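## Task

Hold the two salad hands as a pair of tongs and pinch the beetroot cube between them to raise it out of the bowl. Keep it pinched until it is above the container, then lower it so it rests inside the container. Finally, lift the salad hands and both arms clear so nothing touches it.

## Robot and tools

ROBOT. There are two arms, left_arm and right_arm, mounted on opposite sides of a table and facing each other. Each has six revolute joints and a two-finger gripper. The idea is that each gripper holds one salad hand, and the two hands close on the food from either side like tongs.

FRAME. All printed poses share one scene frame. The origin is the table centre, +z is up, and the table surface is at z = +0.020 m. left_arm's base is on the +y side and right_arm's on the -y side. The names do not tell you which side of a camera image an arm appears on. For each gripper, the state line gives end_effector_position in metres, end_effector_quat_wxyz, and linear and angular velocities in m/s and rad/s. The position is the point between the finger pads, about 3-4 cm behind the fingertips. The fingers point along the gripper's +x axis and close along its y axis. Printed positions can be slightly off, more so when the arm is stretched out.

execute_actions. Its argument is actions, a list holding zero or one item, plus an optional boolean pictures.
- An empty list returns the current state with camera images and moves nothing.
- A move item is {"rows": [...], "steps": n}. Here n is 8 to 15 control steps of 1/30 s each, and it defaults to 15. Each row is used for one step, and the last row repeats if you give fewer rows than steps.
- A wait item is {"steps": n} with n up to 300. It sends nothing new, only lets time pass.

Every row has exactly 14 numbers, even when one arm should stay still. The first 7 are left_arm: waist, shoulder, elbow, wrist pitch, wrist yaw, wrist roll, opening. The next 7 are the same for right_arm.

JOINT VALUES. The six joint values are absolute target angles in radians, in the same form the Joint positions line prints them. They are not offsets. Stated ranges per arm:
- waist -3.054..3.054
- shoulder 0.000..3.142
- elbow 0.000..2.356
- wrist pitch -1.571..1.571
- wrist yaw -1.571..1.571
- wrist roll -3.142..3.142

The true limits may differ by up to 0.010 rad. A target more than 0.010 rad outside a range, and further out than the current angle, gets the whole call refused, and nothing is sent. Targets just past a real end are clipped to that end and reported as "joint sent to its limit".

Speed is capped. Each step, a joint's target can lead its measured angle by at most 0.211 rad (waist, shoulder, elbow), 0.213 (wrist pitch), 0.267 (wrist yaw) or 0.228 (wrist roll). All targets of an arm are also scaled back if they would move its gripper more than 70 mm in one step. Friction may leave a joint short of its target, and tiny changes may not happen at all, so check Joint positions after each move.

OPENING. This is an absolute value from -1 to 1, where +1 is fully open (pad gap 0.088 m). Empty fingers close at about -0.80, and lower values do nothing more. A full close takes at least about 0.5 s.

GRIPPING. grip_measured reports the actual opening on the same scale as the command. To keep something held, command a value clearly below grip_measured; the bigger the difference, the harder the squeeze. Each gripper's reading has its own fixed error of up to about 1 mm. The pad force limit is around 34 N, but closing quickly can press harder or make the fingers spring open. Close gently on the salad hands, and keep both arms pressing the food together while you carry it.

RESULT LINES.
- Joint positions and Joint velocities list each arm's six joints, then the pad gap in metres.
- "joint command not followed" means a clearance check altered some joint targets; the rest of the row still ran.
- HELD marks steps where your row was not fully sent.
- MOTOR HOT appears from 50 °C. Holding loads heats motors, and at 95 °C an OVER-TEMPERATURE FAULT holds the arm. If the arm does not cool within 30-60 s, it loses power and goes limp.
- A TORQUE FAULT means some joint's contact torque hit its load limit, and that arm stops for 10 s. Load limits in N m: waist 18.2, shoulder 22.5, elbow 22.4, wrist pitch 5.92, wrist yaw 5.9, wrist roll 5.54. Held weight counts toward them.

TIMING. A result is returned 8 steps before its action finishes, and those last steps run afterwards. Arms keep moving toward the last row sent until they settle or a step is HELD. Only a new action makes them travel further, although fingers finish an opening or closing already under way.

CAMERAS. The cameras are cam_high, cam_low, cam_left_wrist and cam_right_wrist, each 504x504. Images come only with an empty actions list or with pictures true. zoom_image takes camera and region [x0, y0, x1, y1] in pixels, measured from the top-left corner, at most 504 by 504. It returns a closer view of that camera's latest image.

finished_scene takes scene, the number of the current scene. The goal must already hold and stay true. Replying without any tool call ends everything.

AVOID:
- letting items fall or knocking anything off the table, which fails the task
- dropping or letting the food slip
- slamming or shoving hard
- letting the arms or their mounts collide or press on each other, which can end the scene
- overloading joints

Loose objects may occasionally be nudged by outside pushes, so re-check positions before acting. Move smoothly and use moderate effort.

Each tool is called after "Request:" by a JSON object that holds its "op" and its "data".

## Session

Request:
{"op": "execute_actions", "data": {"actions": []}}

Request:
{"op": "zoom_image", "data": {"camera": "cam_high", "region": [110, 180, 390, 400]}}

Request:
{"op": "zoom_image", "data": {"camera": "cam_low", "region": [140, 220, 340, 310]}}

Scene clock: 0.00 s of 4567.00 s.
left_arm: end_effector_position=(+0.2536, +0.3001, +0.2059) grip_measured=+0.857 end_effector_quat_wxyz=(-0.577, +0.454, -0.515, -0.442) end_effector_velocity=(+0.001, -0.000, +0.002) end_effector_angular_velocity=(+0.000, -0.014, -0.009) | right_arm: end_effector_position=(-0.3368, -0.2728, +0.3475) grip_measured=+0.840 end_effector_quat_wxyz=(+0.223, -0.040, -0.299, +0.927) end_effector_velocity=(+0.000, -0.000, -0.003) end_effector_angular_velocity=(-0.016, -0.011, +0.005)
Joint positions: left_arm=[ 1.012  1.701  1.537 -1.362 -0.076 -1.931  0.081] | right_arm=[ 0.992  1.104  0.69   0.473 -0.124 -0.603  0.08 ]
Joint velocities: left_arm=[-0.002 -0.007 -0.002  0.007 -0.007  0.007 -0.   ] | right_arm=[-0.002 -0.002  0.002 -0.022 -0.007  0.007 -0.   ]
Motor temperatures (°C, as the motors report them): left_arm=[22 26 28 25 25 24] | right_arm=[24 26 26 26 23 25]
Heat: left arm: hottest elbow 28 °C (+0.0 °C/min); right arm: hottest shoulder 26 °C (+0.0 °C/min).

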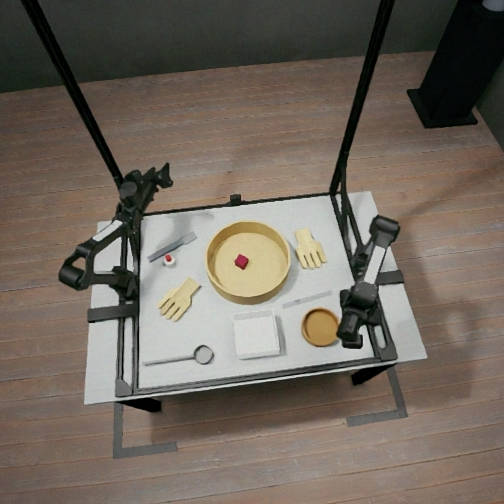

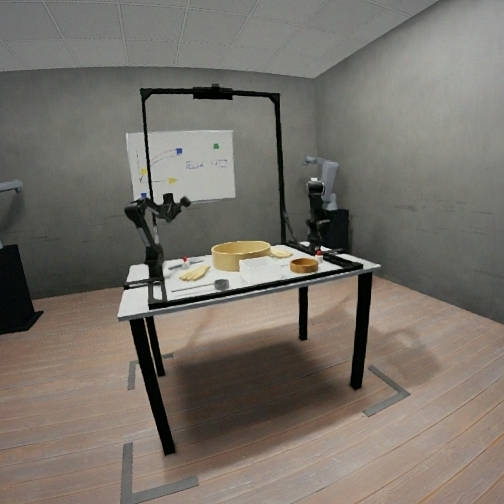

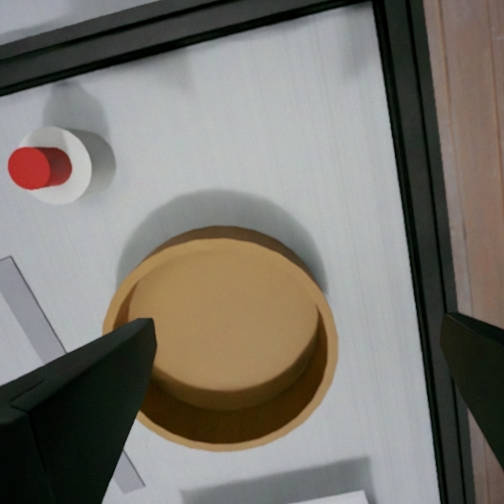

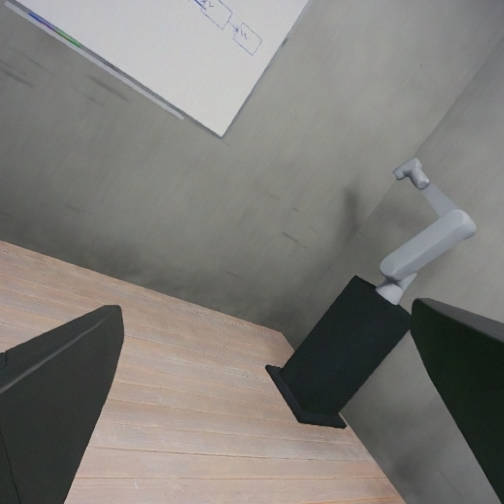

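Region (110, 180, 390, 400) of cam_high's 504x504 image, scaled by 1.800, with more detail than that image has; it fills the top 396 rows of this view, and the rest is white.

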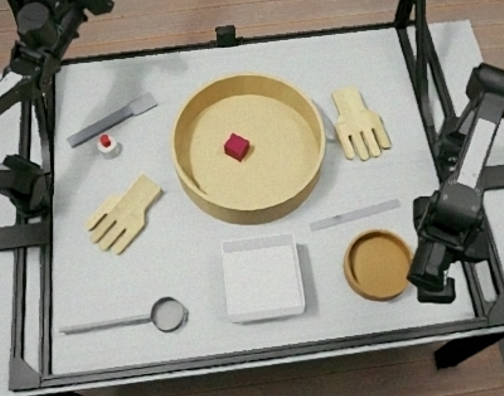

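Region (140, 220, 340, 310) of cam_low's 504x504 image, scaled by 2.520, with more detail than that image has; it fills the top 227 rows of this view, and the rest is white.

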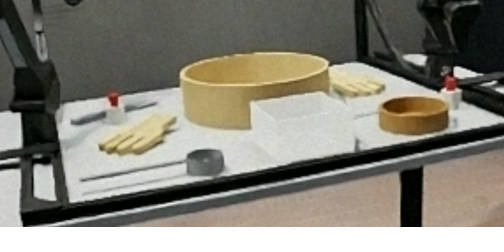

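Request:
{"op": "execute_actions", "data": {"actions": [{"rows":[[-0.675,1.45,1.25,-1.37,0,0.72,1,-0.04,1.3,1.15,-1.42,0,-0.8,1]]}]}}

Request:
{"op": "execute_actions", "data": {"actions": [{"steps":45}]}}

Request:
{"op": "execute_actions", "data": {"actions": [{"rows":[[-0.675,1.567,0.968,-0.972,0,0.72,1,-0.04,1.567,0.968,-0.972,0,-0.8,1]]}]}}

Request:
{"op": "execute_actions", "data": {"actions": [{"steps":20}], "pictures": true}}

Scene clock: 0.87 s of 4567.00 s.
left_arm: end_effector_position=(+0.1661, +0.2730, +0.2038) grip_measured=+0.992 end_effector_quat_wxyz=(-0.653, +0.300, -0.632, -0.288) end_effector_velocity=(-0.398, -0.156, -0.011) end_effector_angular_velocity=(-0.018, +0.145, -2.875) | right_arm: end_effector_position=(-0.3098, -0.1798, +0.3344) grip_measured=+0.976 end_effector_quat_wxyz=(+0.315, -0.182, -0.314, +0.877) end_effector_velocity=(+0.239, +0.397, +0.020) end_effector_angular_velocity=(-0.163, -0.687, -1.212)
Joint positions: left_arm=[ 0.777  1.512  1.335 -1.367 -0.022 -1.653  0.088] | right_arm=[ 0.791  1.242  0.875  0.245 -0.043 -0.739  0.087]
Joint velocities: left_arm=[-1.414 -0.608 -0.613 -0.051  0.154  1.458  0.011] | right_arm=[-1.043  0.413  0.886 -1.092  0.212 -0.344  0.01 ]
Motor temperatures (°C, as the motors report them): left_arm=[22 26 28 25 25 24] | right_arm=[24 26 26 27 23 25]
Heat: left arm: hottest elbow 28 °C (+0.0 °C/min); right arm: hottest wrist pitch 27 °C (+0.0 °C/min).
Steps of this call (steps 1 to 19: nothing new was sent; steps 20 to 26: the first 7 steps of this action). Readings (joint positions):
20: left_arm=[1.009 1.689 1.526 -1.354 -0.076 -1.912] | right_arm=[0.986 1.113 0.700 0.455 -0.123 -0.619]
21: left_arm=[0.986 1.664 1.493 -1.347 -0.070 -1.870] | right_arm=[0.960 1.133 0.727 0.421 -0.109 -0.650]
23: left_arm=[0.912 1.599 1.421 -1.365 -0.044 -1.794] | right_arm=[0.894 1.185 0.788 0.355 -0.073 -0.693]
26: the state above

Scene clock: 2.37 s of 4567.00 s.
left_arm: end_effector_position=(-0.1708, +0.2669, +0.1977) grip_measured=+1.000 end_effector_quat_wxyz=(+0.132, +0.694, +0.128, -0.696) end_effector_velocity=(-0.005, +0.003, -0.000) end_effector_angular_velocity=(-0.005, +0.002, -1.475) | right_arm: end_effector_position=(-0.0126, -0.2564, +0.1990) grip_measured=+1.000 end_effector_quat_wxyz=(+0.282, -0.648, +0.276, +0.651) end_effector_velocity=(-0.003, -0.028, -0.000) end_effector_angular_velocity=(-0.124, +0.027, +0.000)
Joint positions: left_arm=[-0.67   1.456  1.26  -1.368 -0.001  0.53   0.088] | right_arm=[-0.037  1.294  1.136 -1.403 -0.    -0.798  0.088]
Joint velocities: left_arm=[-0.017 -0.002 -0.002  0.007  0.007  1.458  0.   ] | right_arm=[-0.007 -0.002 -0.002 -0.125 -0.022 -0.007  0.   ]
Motor temperatures (°C, as the motors report them): left_arm=[22 26 28 24 25 24] | right_arm=[24 26 26 27 23 25]
Heat: left arm: hottest elbow 28 °C (+0.0 °C/min); right arm: hottest wrist pitch 27 °C (+0.0 °C/min).
Kept back: nothing.
Steps of this call (steps 1 to 8: the last 8 steps of your previous action; steps 9 to 45: the robot went on to your last target). Readings (joint positions):
1: left_arm=[0.730 1.496 1.317 -1.368 -0.018 -1.604] | right_arm=[0.756 1.254 0.905 0.209 -0.036 -0.749]
2: left_arm=[0.684 1.485 1.304 -1.368 -0.014 -1.556] | right_arm=[0.721 1.262 0.935 0.174 -0.031 -0.757]
4: left_arm=[0.594 1.474 1.285 -1.368 -0.011 -1.459] | right_arm=[0.653 1.273 0.996 0.104 -0.023 -0.770]
8: left_arm=[0.416 1.465 1.268 -1.368 -0.007 -1.266] | right_arm=[0.503 1.278 1.084 -0.042 -0.013 -0.785]
45: the state above

Scene clock: 2.60 s of 4567.00 s.
left_arm: end_effector_position=(-0.1745, +0.2629, +0.1202) grip_measured=+1.000 end_effector_quat_wxyz=(+0.066, +0.713, +0.084, -0.693) end_effector_velocity=(+0.002, +0.004, -0.255) end_effector_angular_velocity=(+0.107, -0.082, -0.264) | right_arm: end_effector_position=(-0.0114, -0.2233, +0.1238) grip_measured=+1.000 end_effector_quat_wxyz=(+0.259, -0.657, +0.298, +0.642) end_effector_velocity=(+0.005, +0.108, -0.293) end_effector_angular_velocity=(-0.031, +0.010, +0.014)
Joint positions: left_arm=[-0.672  1.548  1.033 -1.094 -0.001  0.686  0.088] | right_arm=[-0.037  1.508  1.009 -1.132 -0.    -0.798  0.088]
Joint velocities: left_arm=[-0.007  0.369 -0.696  0.93  -0.007  0.256  0.   ] | right_arm=[-0.007  0.745 -0.51   1.223 -0.007 -0.022  0.   ]
Motor temperatures (°C, as the motors report them): left_arm=[22 26 28 24 25 24] | right_arm=[24 26 26 27 23 25]
Heat: left arm: hottest elbow 28 °C (+0.0 °C/min); right arm: hottest wrist pitch 27 °C (+0.0 °C/min).
Steps of this call (steps 1 to 7: the first 7 steps of this action). Readings (joint positions):
1: left_arm=[-0.671 1.460 1.246 -1.351 -0.001 0.572] | right_arm=[-0.037 1.305 1.128 -1.395 -0.000 -0.798]
2: left_arm=[-0.671 1.462 1.214 -1.299 -0.001 0.602] | right_arm=[-0.037 1.324 1.113 -1.350 -0.000 -0.798]
4: left_arm=[-0.671 1.493 1.138 -1.215 -0.001 0.646] | right_arm=[-0.037 1.398 1.074 -1.262 -0.000 -0.798]
7: the state above

Scene clock: 3.27 s of 4567.00 s.
left_arm: end_effector_position=(-0.1802, +0.2558, +0.1035) grip_measured=+1.000 end_effector_quat_wxyz=(+0.067, +0.702, +0.061, -0.707) end_effector_velocity=(+0.000, +0.003, -0.000) end_effector_angular_velocity=(+0.010, +0.001, +0.005) | right_arm: end_effector_position=(-0.0105, -0.1997, +0.1042) grip_measured=+1.000 end_effector_quat_wxyz=(+0.284, -0.648, +0.273, +0.652) end_effector_velocity=(+0.001, +0.002, +0.001) end_effector_angular_velocity=(+0.012, +0.007, +0.000)
Joint positions: left_arm=[-0.672  1.561  0.978 -0.975 -0.001  0.718  0.088] | right_arm=[-0.037  1.559  0.978 -0.974 -0.    -0.798  0.088]
Joint velocities: left_arm=[-0.002 -0.002 -0.002 -0.007  0.007 -0.007  0.   ] | right_arm=[-0.007 -0.002  0.002  0.007 -0.007 -0.007  0.   ]
Motor temperatures (°C, as the motors report them): left_arm=[22 26 28 24 25 24] | right_arm=[24 26 26 27 23 25]
Heat: left arm: hottest elbow 28 °C (+0.0 °C/min); right arm: hottest wrist pitch 27 °C (+0.0 °C/min).
Kept back: nothing.
Steps of this call (steps 1 to 8: the last 8 steps of your previous action; steps 9 to 20: the robot went on to your last target). Readings (joint positions):
1: left_arm=[-0.672 1.557 1.014 -1.067 -0.001 0.693] | right_arm=[-0.037 1.528 0.996 -1.094 -0.000 -0.798]
2: left_arm=[-0.672 1.560 1.003 -1.046 -0.001 0.699] | right_arm=[-0.037 1.540 0.987 -1.066 -0.000 -0.798]
4: left_arm=[-0.672 1.561 0.993 -1.016 -0.001 0.706] | right_arm=[-0.037 1.548 0.982 -1.028 -0.000 -0.798]
8: left_arm=[-0.672 1.561 0.985 -0.989 -0.001 0.714] | right_arm=[-0.037 1.552 0.982 -0.992 -0.000 -0.798]
20: the state above

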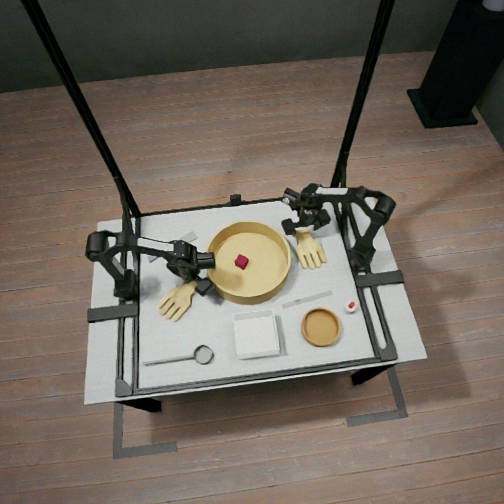

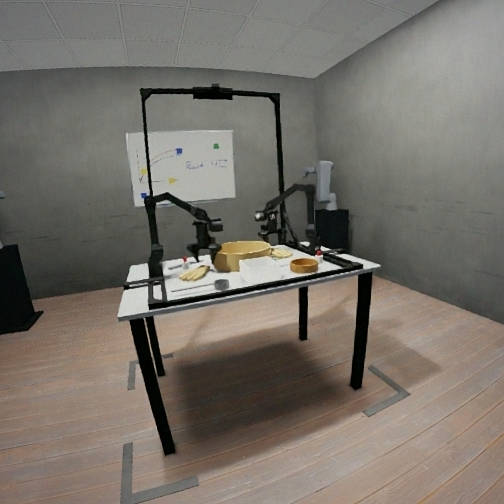

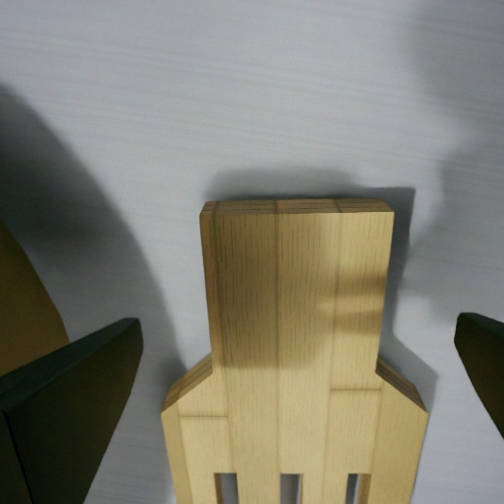

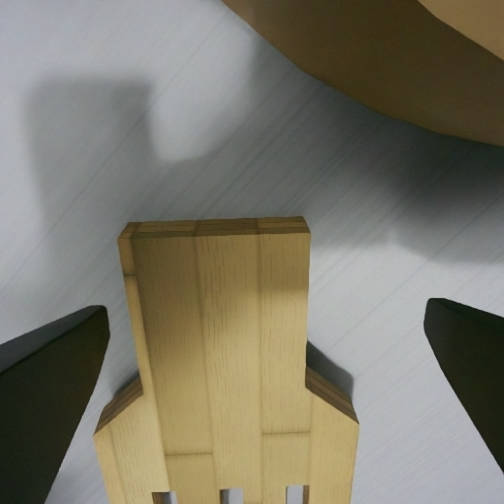

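Request:
{"op": "execute_actions", "data": {"actions": [{"rows":[[-0.675,1.6,0.92,-0.89,0,0.72,0.8,-0.012,1.525,0.884,-0.93,0,-0.82,1]],"steps":10}]}}

Request:
{"op": "execute_actions", "data": {"actions": [{"rows":[[-0.675,1.645,0.865,-0.8,0,0.72,0.8,-0.012,1.586,0.802,-0.796,0,-0.82,0.9]]}]}}

Request:
{"op": "execute_actions", "data": {"actions": [{"rows":[[-0.675,1.645,0.865,-0.8,0,0.72,0.6,-0.012,1.586,0.802,-0.796,0,-0.82,0.7],[-0.675,1.645,0.865,-0.8,0,0.72,0.5,-0.012,1.586,0.802,-0.796,0,-0.82,0.55],[-0.675,1.645,0.865,-0.8,0,0.72,0.4,-0.012,1.586,0.802,-0.796,0,-0.82,0.4],[-0.675,1.645,0.865,-0.8,0,0.72,0.2,-0.012,1.586,0.802,-0.796,0,-0.82,0.2],[-0.675,1.645,0.865,-0.8,0,0.72,-1,-0.012,1.586,0.802,-0.796,0,-0.82,-1]]}], "pictures": true}}

Request:
{"op": "execute_actions", "data": {"actions": [{"rows":[[-0.675,1.45,1.25,-1.3,0,0.72,-1,-0.012,1.4,1.15,-1.25,0,-0.82,-1]]}]}}

Request:
{"op": "execute_actions", "data": {"actions": [{"rows":[[0,0.9,0.9,0,0,0,-1,0,0.9,0.9,0,0,0,-1]]}]}}

Request:
{"op": "execute_actions", "data": {"actions": [{"steps":30}]}}

Request:
{"op": "execute_actions", "data": {"actions": [{"rows":[[0,1.025,0.583,0.442,0,0,-1,0,1.025,0.583,0.442,0,0,-1]]}]}}

Request:
{"op": "execute_actions", "data": {"actions": [{"rows":[[0,1.143,0.313,0.83,0,0,-1,0,1.143,0.313,0.83,0,0,-1]]}]}}

Request:
{"op": "execute_actions", "data": {"actions": [{"steps":15}], "pictures": true}}

Request:
{"op": "zoom_image", "data": {"camera": "cam_high", "region": [180, 200, 320, 320]}}

Scene clock: 4.43 s of 4567.00 s.
left_arm: end_effector_position=(-0.1819, +0.2536, +0.0997) grip_measured=+0.949 end_effector_quat_wxyz=(+0.071, +0.698, +0.056, -0.711) end_effector_velocity=(-0.023, -0.030, -0.076) end_effector_angular_velocity=(-0.155, +0.115, +0.005) | right_arm: end_effector_position=(-0.0115, -0.2008, +0.1004) grip_measured=+1.000 end_effector_quat_wxyz=(+0.283, -0.648, +0.268, +0.654) end_effector_velocity=(-0.034, -0.094, -0.070) end_effector_angular_velocity=(-0.163, +0.010, +0.225)
Joint positions: left_arm=[-0.672  1.564  0.964 -0.943 -0.001  0.718  0.086] | right_arm=[-0.033  1.553  0.957 -0.951 -0.    -0.804  0.088]
Joint velocities: left_arm=[-0.002  0.095 -0.232  0.52  -0.007 -0.007 -0.069] | right_arm=[ 0.115 -0.129 -0.418  0.125 -0.007 -0.11   0.   ]
Motor temperatures (°C, as the motors report them): left_arm=[22 26 28 24 25 24] | right_arm=[24 26 26 27 23 25]
Heat: left arm: hottest elbow 28 °C (+0.0 °C/min); right arm: hottest wrist pitch 27 °C (+0.0 °C/min).
Steps of this call (steps 1 to 15: the robot went on to your last target; steps 16 to 33: nothing new was sent; steps 34 to 35: the first 2 steps of this action). Readings (joint positions):
34: left_arm=[-0.672 1.563 0.973 -0.966 -0.001 0.718] | right_arm=[-0.036 1.558 0.971 -0.966 -0.000 -0.800]
35: the state above

Scene clock: 4.93 s of 4567.00 s.
left_arm: end_effector_position=(-0.1790, +0.2574, +0.0645) grip_measured=+0.803 end_effector_quat_wxyz=(+0.064, +0.705, +0.064, -0.703) end_effector_velocity=(+0.013, +0.012, -0.046) end_effector_angular_velocity=(+0.038, -0.058, +0.005) | right_arm: end_effector_position=(-0.0165, -0.2178, +0.0652) grip_measured=+0.918 end_effector_quat_wxyz=(+0.264, -0.656, +0.266, +0.655) end_effector_velocity=(-0.001, -0.029, -0.064) end_effector_angular_velocity=(-0.095, +0.009, +0.005)
Joint positions: left_arm=[-0.672  1.631  0.88  -0.821 -0.001  0.718  0.078] | right_arm=[-0.015  1.573  0.822 -0.824 -0.    -0.817  0.084]
Joint velocities: left_arm=[-0.002  0.085 -0.12   0.139 -0.022 -0.007 -0.001] | right_arm=[-0.002  0.105 -0.188  0.198 -0.007 -0.007 -0.007]
Motor temperatures (°C, as the motors report them): left_arm=[22 26 28 24 25 24] | right_arm=[24 26 26 27 23 25]
Heat: left arm: hottest elbow 28 °C (+0.0 °C/min); right arm: hottest wrist pitch 27 °C (+0.0 °C/min).
Steps of this call (steps 1 to 8: the last 8 steps of your previous action; steps 9 to 15: the first 7 steps of this action). Readings (joint positions):
9: left_arm=[-0.672 1.593 0.926 -0.888 -0.001 0.718] | right_arm=[-0.016 1.539 0.891 -0.922 -0.000 -0.816]
10: left_arm=[-0.672 1.596 0.917 -0.861 -0.001 0.718] | right_arm=[-0.016 1.540 0.877 -0.884 -0.000 -0.816]
12: left_arm=[-0.672 1.614 0.900 -0.838 -0.001 0.718] | right_arm=[-0.015 1.554 0.852 -0.849 -0.000 -0.817]
15: the state above

Scene clock: 5.43 s of 4567.00 s.
left_arm: end_effector_position=(-0.1800, +0.2562, +0.0624) grip_measured=+0.406 end_effector_quat_wxyz=(+0.065, +0.703, +0.062, -0.706) end_effector_velocity=(+0.003, +0.001, -0.001) end_effector_angular_velocity=(-0.004, -0.025, +0.015) | right_arm: end_effector_position=(-0.0164, -0.2161, +0.0617) grip_measured=+0.392 end_effector_quat_wxyz=(+0.267, -0.655, +0.263, +0.657) end_effector_velocity=(-0.001, -0.002, -0.000) end_effector_angular_velocity=(-0.007, +0.007, +0.020)
Joint positions: left_arm=[-0.672  1.635  0.874 -0.803 -0.001  0.719  0.059] | right_arm=[-0.015  1.578  0.812 -0.798 -0.    -0.817  0.058]
Joint velocities: left_arm=[-0.007  0.002 -0.002 -0.007 -0.022 -0.022 -0.   ] | right_arm=[-0.002 -0.002 -0.002 -0.007 -0.007 -0.022 -0.   ]
Motor temperatures (°C, as the motors report them): left_arm=[22 26 28 24 25 24] | right_arm=[24 26 26 26 23 25]
Heat: left arm: hottest elbow 28 °C (+0.0 °C/min); right arm: hottest shoulder 26 °C (+0.0 °C/min).
Steps of this call (steps 1 to 8: the last 8 steps of your previous action; steps 9 to 15: the first 7 steps of this action). Readings (joint positions):
9: left_arm=[-0.672 1.634 0.875 -0.804 -0.001 0.718] | right_arm=[-0.015 1.577 0.813 -0.800 -0.000 -0.817]
10: left_arm=[-0.672 1.634 0.874 -0.804 -0.001 0.718] | right_arm=[-0.015 1.578 0.813 -0.800 -0.000 -0.817]
12: left_arm=[-0.672 1.634 0.874 -0.803 -0.001 0.718] | right_arm=[-0.015 1.578 0.812 -0.799 -0.000 -0.817]
15: the state above

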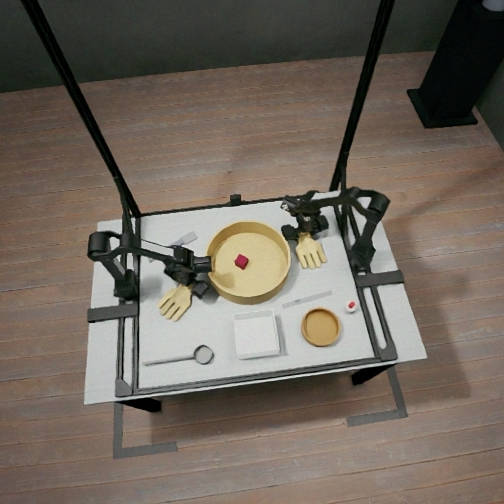

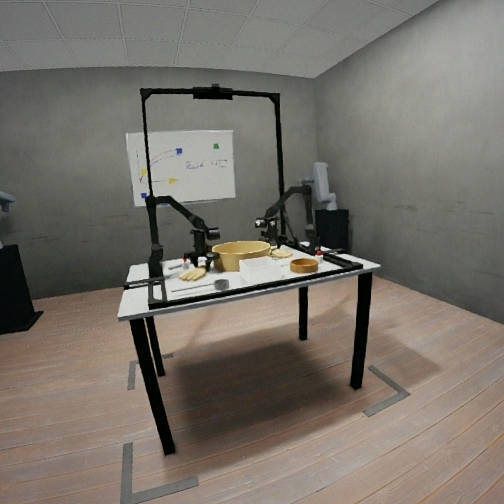

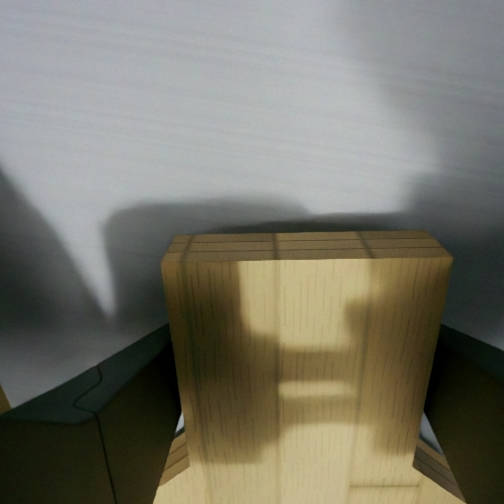

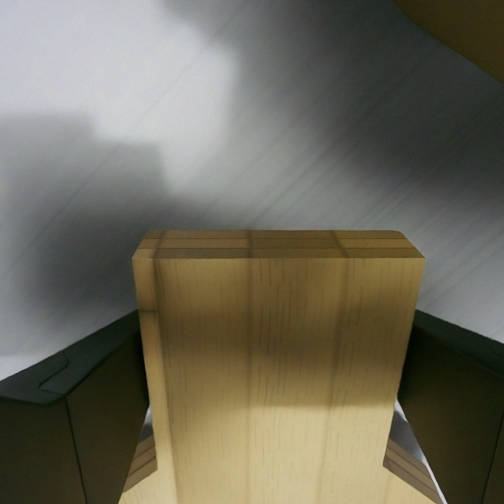

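Scene clock: 5.93 s of 4567.00 s.
left_arm: end_effector_position=(-0.1911, +0.2423, +0.1421) grip_measured=+0.406 end_effector_quat_wxyz=(+0.090, +0.678, +0.037, -0.729) end_effector_velocity=(-0.032, -0.043, +0.450) end_effector_angular_velocity=(-0.367, +0.265, +0.002) | right_arm: end_effector_position=(-0.0162, -0.2026, +0.1367) grip_measured=+0.392 end_effector_quat_wxyz=(+0.291, -0.645, +0.238, +0.665) end_effector_velocity=(+0.000, +0.038, +0.395) end_effector_angular_velocity=(+0.349, +0.001, +0.005)
Joint positions: left_arm=[-0.672  1.511  1.084 -1.039 -0.001  0.719  0.059] | right_arm=[-0.015  1.459  1.016 -1.048 -0.    -0.818  0.058]
Joint velocities: left_arm=[-0.007 -0.491  1.316 -1.355 -0.022 -0.007 -0.   ] | right_arm=[-0.002 -0.462  1.17  -1.282 -0.007 -0.007 -0.   ]
Motor temperatures (°C, as the motors report them): left_arm=[22 27 28 24 25 24] | right_arm=[24 26 26 26 23 25]
Heat: left arm: hottest elbow 28 °C (+0.0 °C/min); right arm: hottest shoulder 26 °C (+0.0 °C/min).
Steps of this call (steps 1 to 8: the last 8 steps of your previous action; steps 9 to 15: the first 7 steps of this action). Readings (joint positions):
9: left_arm=[-0.672 1.628 0.884 -0.814 -0.001 0.719] | right_arm=[-0.015 1.571 0.821 -0.811 -0.000 -0.818]
10: left_arm=[-0.672 1.617 0.905 -0.861 -0.001 0.719] | right_arm=[-0.015 1.559 0.842 -0.860 -0.000 -0.818]
12: left_arm=[-0.672 1.573 0.962 -0.926 -0.001 0.719] | right_arm=[-0.015 1.515 0.896 -0.931 -0.000 -0.818]
15: the state above

Scene clock: 6.43 s of 4567.00 s.
left_arm: end_effector_position=(-0.1175, +0.2216, +0.1933) grip_measured=+0.406 end_effector_quat_wxyz=(+0.361, +0.544, +0.168, -0.739) end_effector_velocity=(+0.295, -0.192, +0.161) end_effector_angular_velocity=(-1.474, +1.225, +2.733) | right_arm: end_effector_position=(-0.0187, -0.2032, +0.1932) grip_measured=+0.392 end_effector_quat_wxyz=(+0.487, -0.514, +0.224, +0.670) end_effector_velocity=(-0.006, +0.151, +0.322) end_effector_angular_velocity=(+2.321, +0.611, -1.274)
Joint positions: left_arm=[-0.39   1.183  0.975 -0.972  0.004  0.397  0.059] | right_arm=[-0.005  1.142  0.935 -0.929  0.    -0.494  0.058]
Joint velocities: left_arm=[ 1.36  -1.233 -0.711  1.311  0.007 -1.487 -0.   ] | right_arm=[ 0.012 -1.248 -0.271  1.341 -0.022  1.429 -0.   ]
Motor temperatures (°C, as the motors report them): left_arm=[22 27 28 24 25 24] | right_arm=[24 26 27 26 23 25]
Heat: left arm: hottest elbow 28 °C (+0.0 °C/min); right arm: hottest elbow 27 °C (+9.3 °C/min).
Steps of this call (steps 1 to 8: the last 8 steps of your previous action; steps 9 to 15: the first 7 steps of this action). Readings (joint positions):
9: left_arm=[-0.664 1.438 1.210 -1.244 0.006 0.694] | right_arm=[-0.014 1.394 1.105 -1.202 -0.000 -0.790]
10: left_arm=[-0.628 1.400 1.165 -1.176 0.013 0.640] | right_arm=[-0.012 1.356 1.061 -1.134 0.000 -0.737]
12: left_arm=[-0.531 1.313 1.077 -1.102 0.005 0.543] | right_arm=[-0.007 1.268 0.990 -1.066 -0.000 -0.640]
15: the state above

Scene clock: 7.43 s of 4567.00 s.
left_arm: end_effector_position=(-0.0211, +0.1376, +0.4081) grip_measured=+0.406 end_effector_quat_wxyz=(+0.706, +0.005, +0.003, -0.708) end_effector_velocity=(+0.000, +0.000, +0.011) end_effector_angular_velocity=(-0.051, +0.007, +0.005) | right_arm: end_effector_position=(-0.0191, -0.1369, +0.4069) grip_measured=+0.392 end_effector_quat_wxyz=(+0.708, -0.006, +0.004, +0.706) end_effector_velocity=(-0.000, -0.000, -0.001) end_effector_angular_velocity=(+0.003, +0.037, +0.004)
Joint positions: left_arm=[-0.003  0.904  0.906 -0.013  0.001  0.002  0.059] | right_arm=[-0.003  0.907  0.905 -0.012 -0.    -0.003  0.058]
Joint velocities: left_arm=[-0.002 -0.002 -0.002  0.051 -0.007 -0.007 -0.   ] | right_arm=[-0.002 -0.002 -0.007  0.007 -0.007  0.037 -0.   ]
Motor temperatures (°C, as the motors report them): left_arm=[22 27 28 25 25 24] | right_arm=[24 26 27 27 23 25]
Heat: left arm: hottest elbow 28 °C (+0.0 °C/min); right arm: hottest elbow 27 °C (+8.1 °C/min).
Kept back: nothing.
Steps of this call (steps 1 to 8: the last 8 steps of your previous action; steps 9 to 30: the robot went on to your last target). Readings (joint positions):
1: left_arm=[-0.345 1.142 0.954 -0.928 0.004 0.349] | right_arm=[-0.004 1.100 0.928 -0.884 0.000 -0.446]
2: left_arm=[-0.300 1.101 0.941 -0.883 0.004 0.301] | right_arm=[-0.004 1.058 0.923 -0.839 0.000 -0.398]
4: left_arm=[-0.215 1.025 0.928 -0.798 0.004 0.210] | right_arm=[-0.004 0.989 0.920 -0.749 0.000 -0.301]
8: left_arm=[-0.070 0.938 0.922 -0.617 -0.000 0.075] | right_arm=[-0.003 0.929 0.918 -0.568 0.000 -0.121]
30: the state above

Scene clock: 7.67 s of 4567.00 s.
left_arm: end_effector_position=(-0.0212, +0.1118, +0.3349) grip_measured=+0.406 end_effector_quat_wxyz=(+0.705, +0.022, +0.020, -0.708) end_effector_velocity=(+0.002, -0.071, -0.446) end_effector_angular_velocity=(+0.540, +0.005, +0.010) | right_arm: end_effector_position=(-0.0190, -0.1117, +0.3352) grip_measured=+0.392 end_effector_quat_wxyz=(+0.708, -0.021, +0.019, +0.706) end_effector_velocity=(-0.000, +0.068, -0.454) end_effector_angular_velocity=(-0.530, +0.009, +0.004)
Joint positions: left_arm=[-0.003  0.994  0.69   0.246  0.001  0.002  0.059] | right_arm=[-0.003  0.995  0.69   0.247 -0.    -0.003  0.058]
Joint velocities: left_arm=[ 0.002  0.466 -1.106  1.033 -0.007 -0.007 -0.   ] | right_arm=[-0.002  0.457 -1.15   1.077 -0.007  0.007  0.   ]
Motor temperatures (°C, as the motors report them): left_arm=[22 27 28 25 25 24] | right_arm=[24 26 27 27 23 25]
Heat: left arm: hottest elbow 28 °C (+0.0 °C/min); right arm: hottest elbow 27 °C (+7.8 °C/min).
Steps of this call (steps 1 to 7: the first 7 steps of this action). Readings (joint positions):
1: left_arm=[-0.003 0.910 0.894 0.010 0.001 0.002] | right_arm=[-0.003 0.912 0.893 0.010 -0.000 -0.003]
2: left_arm=[-0.003 0.917 0.868 0.063 0.001 0.002] | right_arm=[-0.003 0.920 0.868 0.063 -0.000 -0.003]
4: left_arm=[-0.003 0.942 0.809 0.131 0.001 0.002] | right_arm=[-0.003 0.945 0.810 0.133 -0.000 -0.003]
7: the state above

Scene clock: 8.17 s of 4567.00 s.
left_arm: end_effector_position=(-0.0212, +0.1134, +0.2431) grip_measured=+0.406 end_effector_quat_wxyz=(+0.705, +0.025, +0.023, -0.708) end_effector_velocity=(+0.000, +0.061, -0.302) end_effector_angular_velocity=(+0.354, +0.006, +0.005) | right_arm: end_effector_position=(-0.0206, -0.1135, +0.2436) grip_measured=+0.392 end_effector_quat_wxyz=(+0.705, -0.021, +0.024, +0.709) end_effector_velocity=(-0.042, -0.061, -0.271) end_effector_angular_velocity=(-0.247, +0.060, +0.197)
Joint positions: left_arm=[-0.003  1.125  0.376  0.681  0.001  0.002  0.059] | right_arm=[-0.001  1.125  0.375  0.687 -0.007  0.004  0.058]
Joint velocities: left_arm=[-0.002  0.398 -0.828  0.872 -0.007 -0.007 -0.   ] | right_arm=[ 0.061  0.369 -0.808  0.93  -0.139  0.051 -0.002]
Motor temperatures (°C, as the motors report them): left_arm=[22 27 28 25 25 24] | right_arm=[24 26 27 27 23 25]
Heat: left arm: hottest elbow 28 °C (+0.0 °C/min); right arm: hottest elbow 27 °C (+7.3 °C/min).
Steps of this call (steps 1 to 8: the last 8 steps of your previous action; steps 9 to 15: the first 7 steps of this action). Readings (joint positions):
9: left_arm=[-0.003 1.034 0.585 0.445 0.001 0.002] | right_arm=[-0.003 1.035 0.582 0.444 -0.000 -0.003]
10: left_arm=[-0.003 1.044 0.557 0.502 0.001 0.002] | right_arm=[-0.003 1.046 0.555 0.500 -0.000 -0.003]
12: left_arm=[-0.003 1.072 0.488 0.575 0.001 0.002] | right_arm=[-0.003 1.075 0.487 0.575 -0.000 -0.003]
15: the state above

Scene clock: 8.67 s of 4567.00 s.
left_arm: end_effector_position=(-0.0211, +0.1183, +0.2436) grip_measured=+0.406 end_effector_quat_wxyz=(+0.706, +0.001, -0.000, -0.708) end_effector_velocity=(+0.000, +0.001, -0.001) end_effector_angular_velocity=(-0.002, +0.007, +0.005) | right_arm: end_effector_position=(-0.0212, -0.1186, +0.2436) grip_measured=+0.391 end_effector_quat_wxyz=(+0.705, +0.000, +0.002, +0.709) end_effector_velocity=(+0.001, -0.001, -0.001) end_effector_angular_velocity=(+0.002, +0.007, -0.000)
Joint positions: left_arm=[-0.003  1.142  0.32   0.821  0.001  0.002  0.059] | right_arm=[ 0.002  1.141  0.319  0.82  -0.004  0.002  0.058]
Joint velocities: left_arm=[-0.002 -0.002 -0.007  0.007 -0.007 -0.007 -0.   ] | right_arm=[-0.007 -0.002 -0.007  0.007 -0.007  0.007 -0.   ]
Motor temperatures (°C, as the motors report them): left_arm=[22 27 28 25 25 24] | right_arm=[24 26 27 27 23 25]
Heat: left arm: hottest elbow 28 °C (+0.0 °C/min); right arm: hottest elbow 27 °C (+6.9 °C/min).
Kept back: nothing.
Steps of this call (steps 1 to 8: the last 8 steps of your previous action; steps 9 to 15: the robot went on to your last target). Readings (joint positions):
1: left_arm=[-0.003 1.136 0.352 0.711 0.001 0.002] | right_arm=[0.001 1.135 0.353 0.716 -0.010 0.004]
2: left_arm=[-0.003 1.141 0.338 0.737 0.001 0.002] | right_arm=[0.002 1.139 0.340 0.741 -0.008 0.003]
4: left_arm=[-0.003 1.142 0.329 0.778 0.001 0.002] | right_arm=[0.002 1.140 0.330 0.778 -0.004 0.002]
8: left_arm=[-0.003 1.142 0.327 0.808 0.001 0.002] | right_arm=[0.002 1.140 0.327 0.809 -0.004 0.002]
15: the state above

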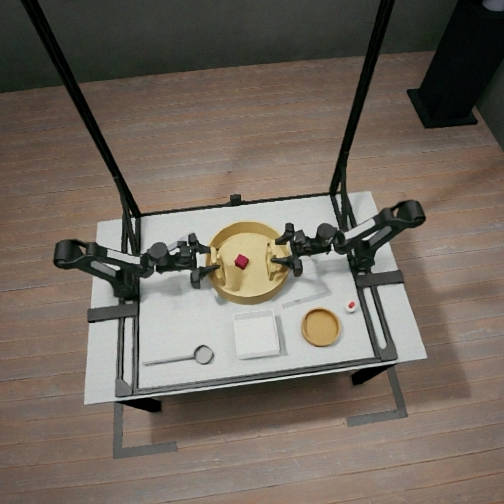

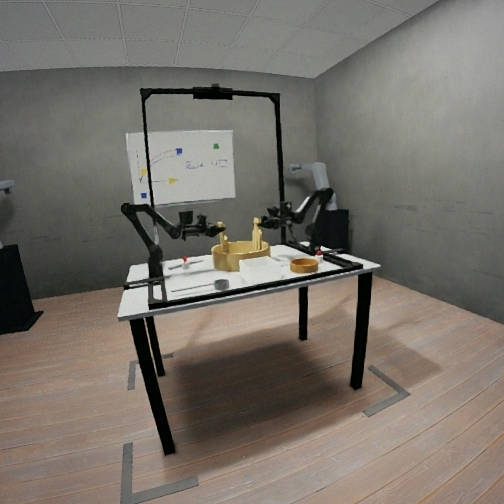

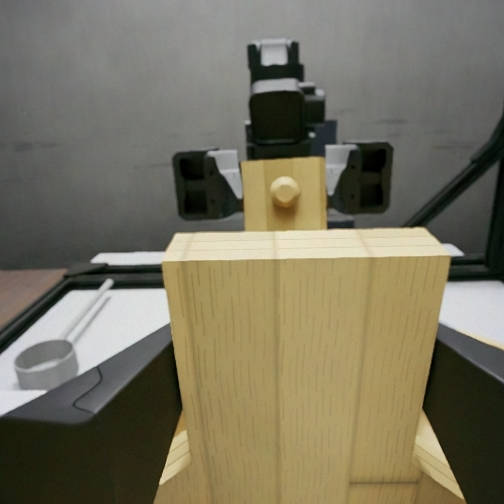

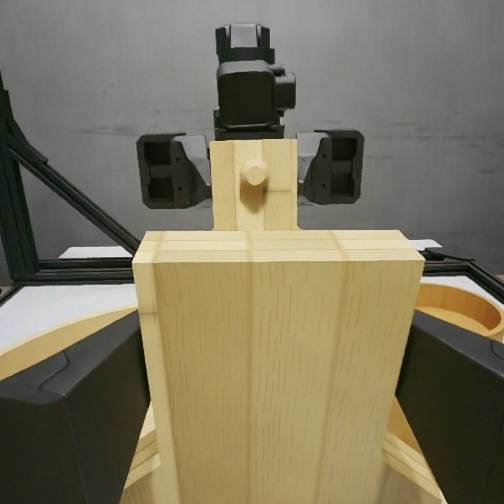

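Region (180, 200, 320, 320) of cam_high's 504x504 image, scaled by 3.600, with more detail than that image has; it fills the top 432 rows of this view, and the rest is white.

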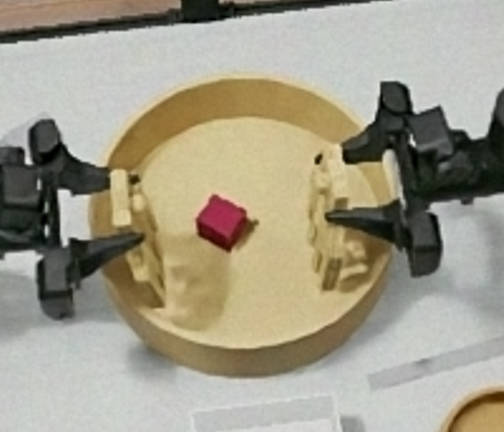

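Request:
{"op": "execute_actions", "data": {"actions": [{"rows":[[0,0.866,0.213,0.653,0,0,-1,0,1.143,0.313,0.83,0,0,-1]],"steps":12}]}}

Request:
{"op": "execute_actions", "data": {"actions": [{"rows":[[0,0.79,0.2,0.59,0,0,-1,0,1.08,0.29,0.79,0,0,-1],[0,0.79,0.2,0.59,0,0,-1,0,1.08,0.29,0.79,0,0,-1],[0,0.79,0.2,0.59,0,0,-1,0,1.08,0.29,0.79,0,0,-1],[0,0.7,0.18,0.52,0,0,-1,0,1.01,0.26,0.75,0,0,-1],[0,0.7,0.18,0.52,0,0,-1,0,1.01,0.26,0.75,0,0,-1],[0,0.7,0.18,0.52,0,0,-1,0,1.01,0.26,0.75,0,0,-1],[0,0.6,0.165,0.435,0,0,-1,0,0.94,0.235,0.705,0,0,-1],[0,0.6,0.165,0.435,0,0,-1,0,0.94,0.235,0.705,0,0,-1],[0,0.6,0.165,0.435,0,0,-1,0,0.94,0.235,0.705,0,0,-1],[0,0.51,0.155,0.355,0,0,-1,0,0.866,0.213,0.653,0,0,-1],[0,0.51,0.155,0.355,0,0,-1,0,0.866,0.213,0.653,0,0,-1],[0,0.51,0.155,0.355,0,0,-1,0,0.866,0.213,0.653,0,0,-1],[0,0.41,0.149,0.26,0,0,-1,0,0.784,0.194,0.59,0,0,-1]]}]}}

Request:
{"op": "execute_actions", "data": {"actions": [{"steps":16}]}}

Request:
{"op": "execute_actions", "data": {"actions": [{"rows":[[-0.28,1.143,0.3,0.84,-0.28,0,-1,0.28,1.143,0.3,0.84,0.28,0,-1]]}]}}

Request:
{"op": "execute_actions", "data": {"actions": [{"steps":22}], "pictures": true}}

Request:
{"op": "zoom_image", "data": {"camera": "cam_high", "region": [180, 200, 320, 320]}}

Scene clock: 11.20 s of 4567.00 s.
left_arm: end_effector_position=(-0.0211, +0.1414, +0.2369) grip_measured=+0.405 end_effector_quat_wxyz=(+0.706, +0.010, +0.009, -0.708) end_effector_velocity=(-0.001, +0.168, +0.000) end_effector_angular_velocity=(-0.090, -0.007, -0.010) | right_arm: end_effector_position=(-0.0212, -0.1187, +0.2435) grip_measured=+0.390 end_effector_quat_wxyz=(+0.705, +0.001, +0.001, +0.709) end_effector_velocity=(-0.002, -0.001, -0.006) end_effector_angular_velocity=(-0.017, -0.007, +0.020)
Joint positions: left_arm=[-0.003  0.998  0.255  0.716  0.001  0.002  0.059] | right_arm=[ 0.002  1.141  0.318  0.823 -0.004  0.002  0.058]
Joint velocities: left_arm=[-0.002 -1.101 -0.476 -0.535  0.007  0.007 -0.   ] | right_arm=[-0.002  0.002 -0.007 -0.007 -0.022 -0.007 -0.   ]
Motor temperatures (°C, as the motors report them): left_arm=[22 27 29 26 25 24] | right_arm=[24 26 27 28 23 25]
Heat: left arm: hottest elbow 29 °C (+5.4 °C/min); right arm: hottest wrist pitch 28 °C (+10.7 °C/min).
Steps of this call (steps 1 to 15: the robot went on to your last target; steps 16 to 72: nothing new was sent; steps 73 to 76: the first 4 steps of this action). Readings (joint positions):
73: left_arm=[-0.003 1.126 0.312 0.808 0.001 0.002] | right_arm=[0.002 1.141 0.318 0.823 -0.004 0.002]
74: left_arm=[-0.003 1.087 0.296 0.767 0.001 0.002] | right_arm=[0.002 1.141 0.318 0.823 -0.004 0.002]
76: the state above

Scene clock: 11.70 s of 4567.00 s.
left_arm: end_effector_position=(-0.0234, +0.1728, +0.2502) grip_measured=+0.406 end_effector_quat_wxyz=(+0.701, -0.007, -0.005, -0.713) end_effector_velocity=(+0.010, +0.108, +0.005) end_effector_angular_velocity=(+0.087, +0.066, +0.048) | right_arm: end_effector_position=(-0.0226, -0.1326, +0.2434) grip_measured=+0.390 end_effector_quat_wxyz=(+0.703, +0.000, +0.003, +0.712) end_effector_velocity=(-0.014, -0.098, +0.004) end_effector_angular_velocity=(-0.066, -0.007, +0.064)
Joint positions: left_arm=[-0.007  0.743  0.203  0.557  0.009 -0.003  0.059] | right_arm=[ 0.004  1.052  0.281  0.766 -0.008  0.004  0.058]
Joint velocities: left_arm=[ 0.012 -0.979 -0.09  -0.974 -0.037 -0.066  0.007] | right_arm=[ 0.027 -0.711 -0.198 -0.579 -0.037 -0.007 -0.   ]
Motor temperatures (°C, as the motors report them): left_arm=[22 27 29 26 25 24] | right_arm=[24 26 27 28 23 25]
Heat: left arm: hottest elbow 29 °C (+5.1 °C/min); right arm: hottest wrist pitch 28 °C (+10.3 °C/min).
Steps of this call (steps 1 to 8: the last 8 steps of your previous action; steps 9 to 15: the first 7 steps of this action). Readings (joint positions):
9: left_arm=[-0.007 0.877 0.227 0.659 0.010 -0.006] | right_arm=[0.002 1.138 0.316 0.820 -0.004 0.002]
10: left_arm=[-0.007 0.860 0.225 0.640 0.010 -0.006] | right_arm=[0.002 1.130 0.313 0.812 -0.004 0.002]
12: left_arm=[-0.007 0.822 0.216 0.614 0.011 -0.006] | right_arm=[0.002 1.108 0.302 0.799 -0.004 0.002]
15: the state above

Scene clock: 12.23 s of 4567.00 s.
left_arm: end_effector_position=(-0.0226, +0.2079, +0.2497) grip_measured=+0.405 end_effector_quat_wxyz=(+0.702, -0.008, -0.004, -0.712) end_effector_velocity=(+0.002, +0.008, -0.006) end_effector_angular_velocity=(+0.017, -0.007, +0.010) | right_arm: end_effector_position=(-0.0231, -0.1666, +0.2496) grip_measured=+0.388 end_effector_quat_wxyz=(+0.702, +0.006, -0.005, +0.712) end_effector_velocity=(+0.009, -0.009, -0.009) end_effector_angular_velocity=(-0.041, -0.037, -0.035)
Joint positions: left_arm=[-0.005  0.423  0.163  0.279  0.009 -0.005  0.059] | right_arm=[ 0.007  0.796  0.212  0.6   -0.008  0.002  0.058]
Joint velocities: left_arm=[ 0.002 -0.076 -0.012 -0.081 -0.007  0.007 -0.   ] | right_arm=[-0.027 -0.071 -0.017 -0.095  0.007 -0.037 -0.   ]
Motor temperatures (°C, as the motors report them): left_arm=[22 27 29 26 25 24] | right_arm=[24 26 27 28 24 25]
Heat: left arm: hottest elbow 29 °C (+4.9 °C/min); right arm: hottest wrist pitch 28 °C (+9.8 °C/min).
Kept back: nothing.
Steps of this call (steps 1 to 8: the last 8 steps of your previous action; steps 9 to 16: the robot went on to your last target). Readings (joint positions):
1: left_arm=[-0.007 0.712 0.198 0.528 0.011 -0.006] | right_arm=[0.005 1.029 0.274 0.750 -0.010 0.005]
2: left_arm=[-0.006 0.683 0.193 0.505 0.008 -0.002] | right_arm=[0.006 1.008 0.267 0.742 -0.013 0.006]
4: left_arm=[-0.004 0.621 0.184 0.451 0.005 0.002] | right_arm=[0.008 0.960 0.254 0.708 -0.015 0.007]
8: left_arm=[-0.004 0.499 0.169 0.346 0.008 -0.005] | right_arm=[0.009 0.862 0.223 0.642 -0.016 0.008]
16: the state above

Scene clock: 12.47 s of 4567.00 s.
left_arm: end_effector_position=(-0.0511, +0.1769, +0.2918) grip_measured=+0.405 end_effector_quat_wxyz=(+0.704, -0.054, -0.033, -0.708) end_effector_velocity=(-0.092, -0.145, +0.073) end_effector_angular_velocity=(-0.304, +0.148, -0.001) | right_arm: end_effector_position=(-0.0606, -0.1381, +0.2410) grip_measured=+0.388 end_effector_quat_wxyz=(+0.704, +0.000, +0.001, +0.710) end_effector_velocity=(-0.097, +0.068, -0.142) end_effector_angular_velocity=(-0.430, -0.108, +0.029)
Joint positions: left_arm=[-0.228  0.714  0.272  0.567 -0.223 -0.002  0.059] | right_arm=[0.23  1.058 0.269 0.789 0.222 0.002 0.058]
Joint velocities: left_arm=[-0.427  1.287  0.271  1.341 -0.432 -0.022 -0.   ] | right_arm=[ 0.432  0.769  0.085  0.242  0.403 -0.007 -0.001]
Motor temperatures (°C, as the motors report them): left_arm=[22 27 29 26 25 24] | right_arm=[24 26 27 28 24 25]
Heat: left arm: hottest elbow 29 °C (+4.8 °C/min); right arm: hottest wrist pitch 28 °C (+9.6 °C/min).
Steps of this call (steps 1 to 7: the first 7 steps of this action). Readings (joint positions):
1: left_arm=[-0.021 0.439 0.169 0.289 -0.021 -0.006] | right_arm=[0.024 0.812 0.213 0.621 0.029 0.004]
2: left_arm=[-0.066 0.484 0.185 0.330 -0.093 -0.003] | right_arm=[0.068 0.854 0.220 0.670 0.098 0.002]
4: left_arm=[-0.152 0.584 0.227 0.425 -0.169 -0.002] | right_arm=[0.154 0.950 0.246 0.738 0.169 0.002]
7: the state above

Scene clock: 13.20 s of 4567.00 s.
left_arm: end_effector_position=(-0.0706, +0.1300, +0.2348) grip_measured=+0.405 end_effector_quat_wxyz=(+0.706, +0.006, +0.004, -0.708) end_effector_velocity=(+0.002, -0.000, -0.005) end_effector_angular_velocity=(+0.016, +0.002, +0.020) | right_arm: end_effector_position=(-0.0702, -0.1313, +0.2296) grip_measured=+0.388 end_effector_quat_wxyz=(+0.707, -0.012, +0.008, +0.708) end_effector_velocity=(+0.002, +0.000, +0.000) end_effector_angular_velocity=(-0.002, -0.008, -0.010)
Joint positions: left_arm=[-0.277  1.138  0.29   0.832 -0.275 -0.001  0.059] | right_arm=[0.277 1.141 0.28  0.832 0.275 0.002 0.058]
Joint velocities: left_arm=[-0.002  0.007 -0.002 -0.007 -0.022 -0.007  0.   ] | right_arm=[-0.002 -0.002  0.002 -0.007  0.007 -0.007  0.   ]
Motor temperatures (°C, as the motors report them): left_arm=[22 27 29 26 25 24] | right_arm=[24 26 27 28 24 25]
Heat: left arm: hottest elbow 29 °C (+4.5 °C/min); right arm: hottest wrist pitch 28 °C (+9.1 °C/min).
Kept back: nothing.
Steps of this call (steps 1 to 8: the last 8 steps of your previous action; steps 9 to 22: the robot went on to your last target). Readings (joint positions):
1: left_arm=[-0.241 0.757 0.279 0.611 -0.236 -0.002] | right_arm=[0.242 1.081 0.270 0.796 0.235 0.002]
2: left_arm=[-0.249 0.801 0.283 0.655 -0.245 -0.002] | right_arm=[0.250 1.097 0.271 0.803 0.245 0.002]
4: left_arm=[-0.261 0.890 0.286 0.729 -0.258 -0.001] | right_arm=[0.261 1.118 0.271 0.815 0.258 0.002]
8: left_arm=[-0.272 1.051 0.290 0.792 -0.268 -0.001] | right_arm=[0.272 1.132 0.277 0.828 0.269 0.002]
22: the state above

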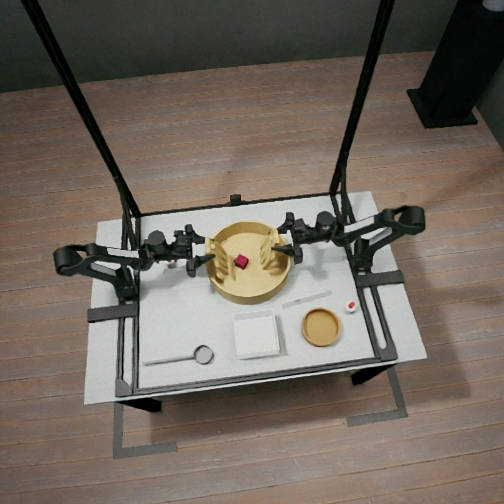

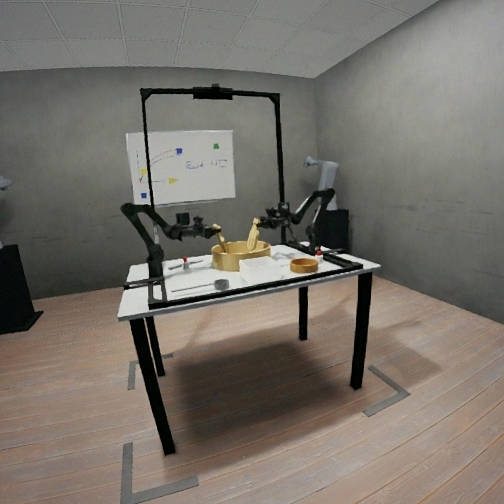

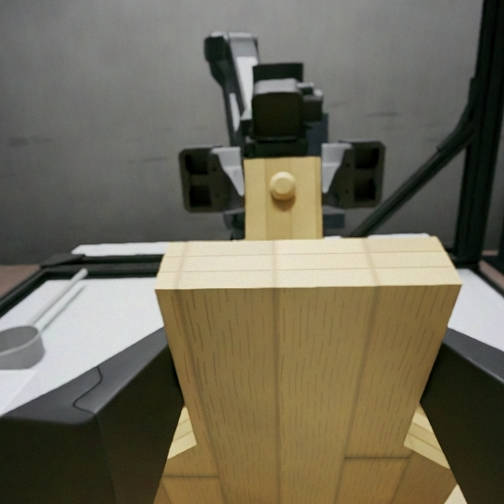

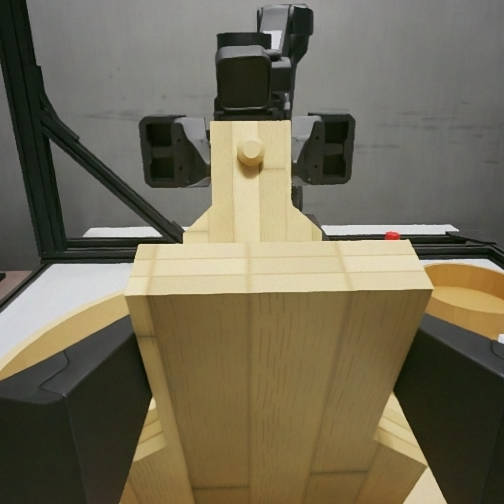

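Region (180, 200, 320, 320) of cam_high's 504x504 image, scaled by 3.600, with more detail than that image has; it fills the top 432 rows of this view, and the rest is white.

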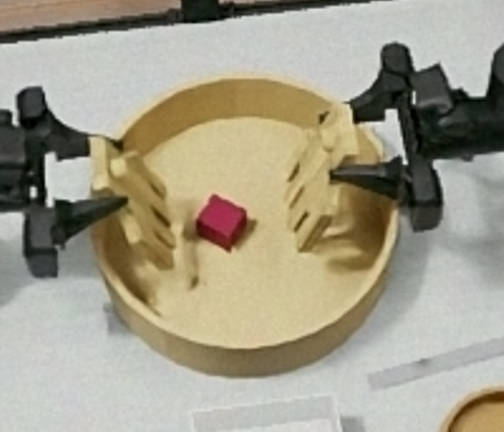

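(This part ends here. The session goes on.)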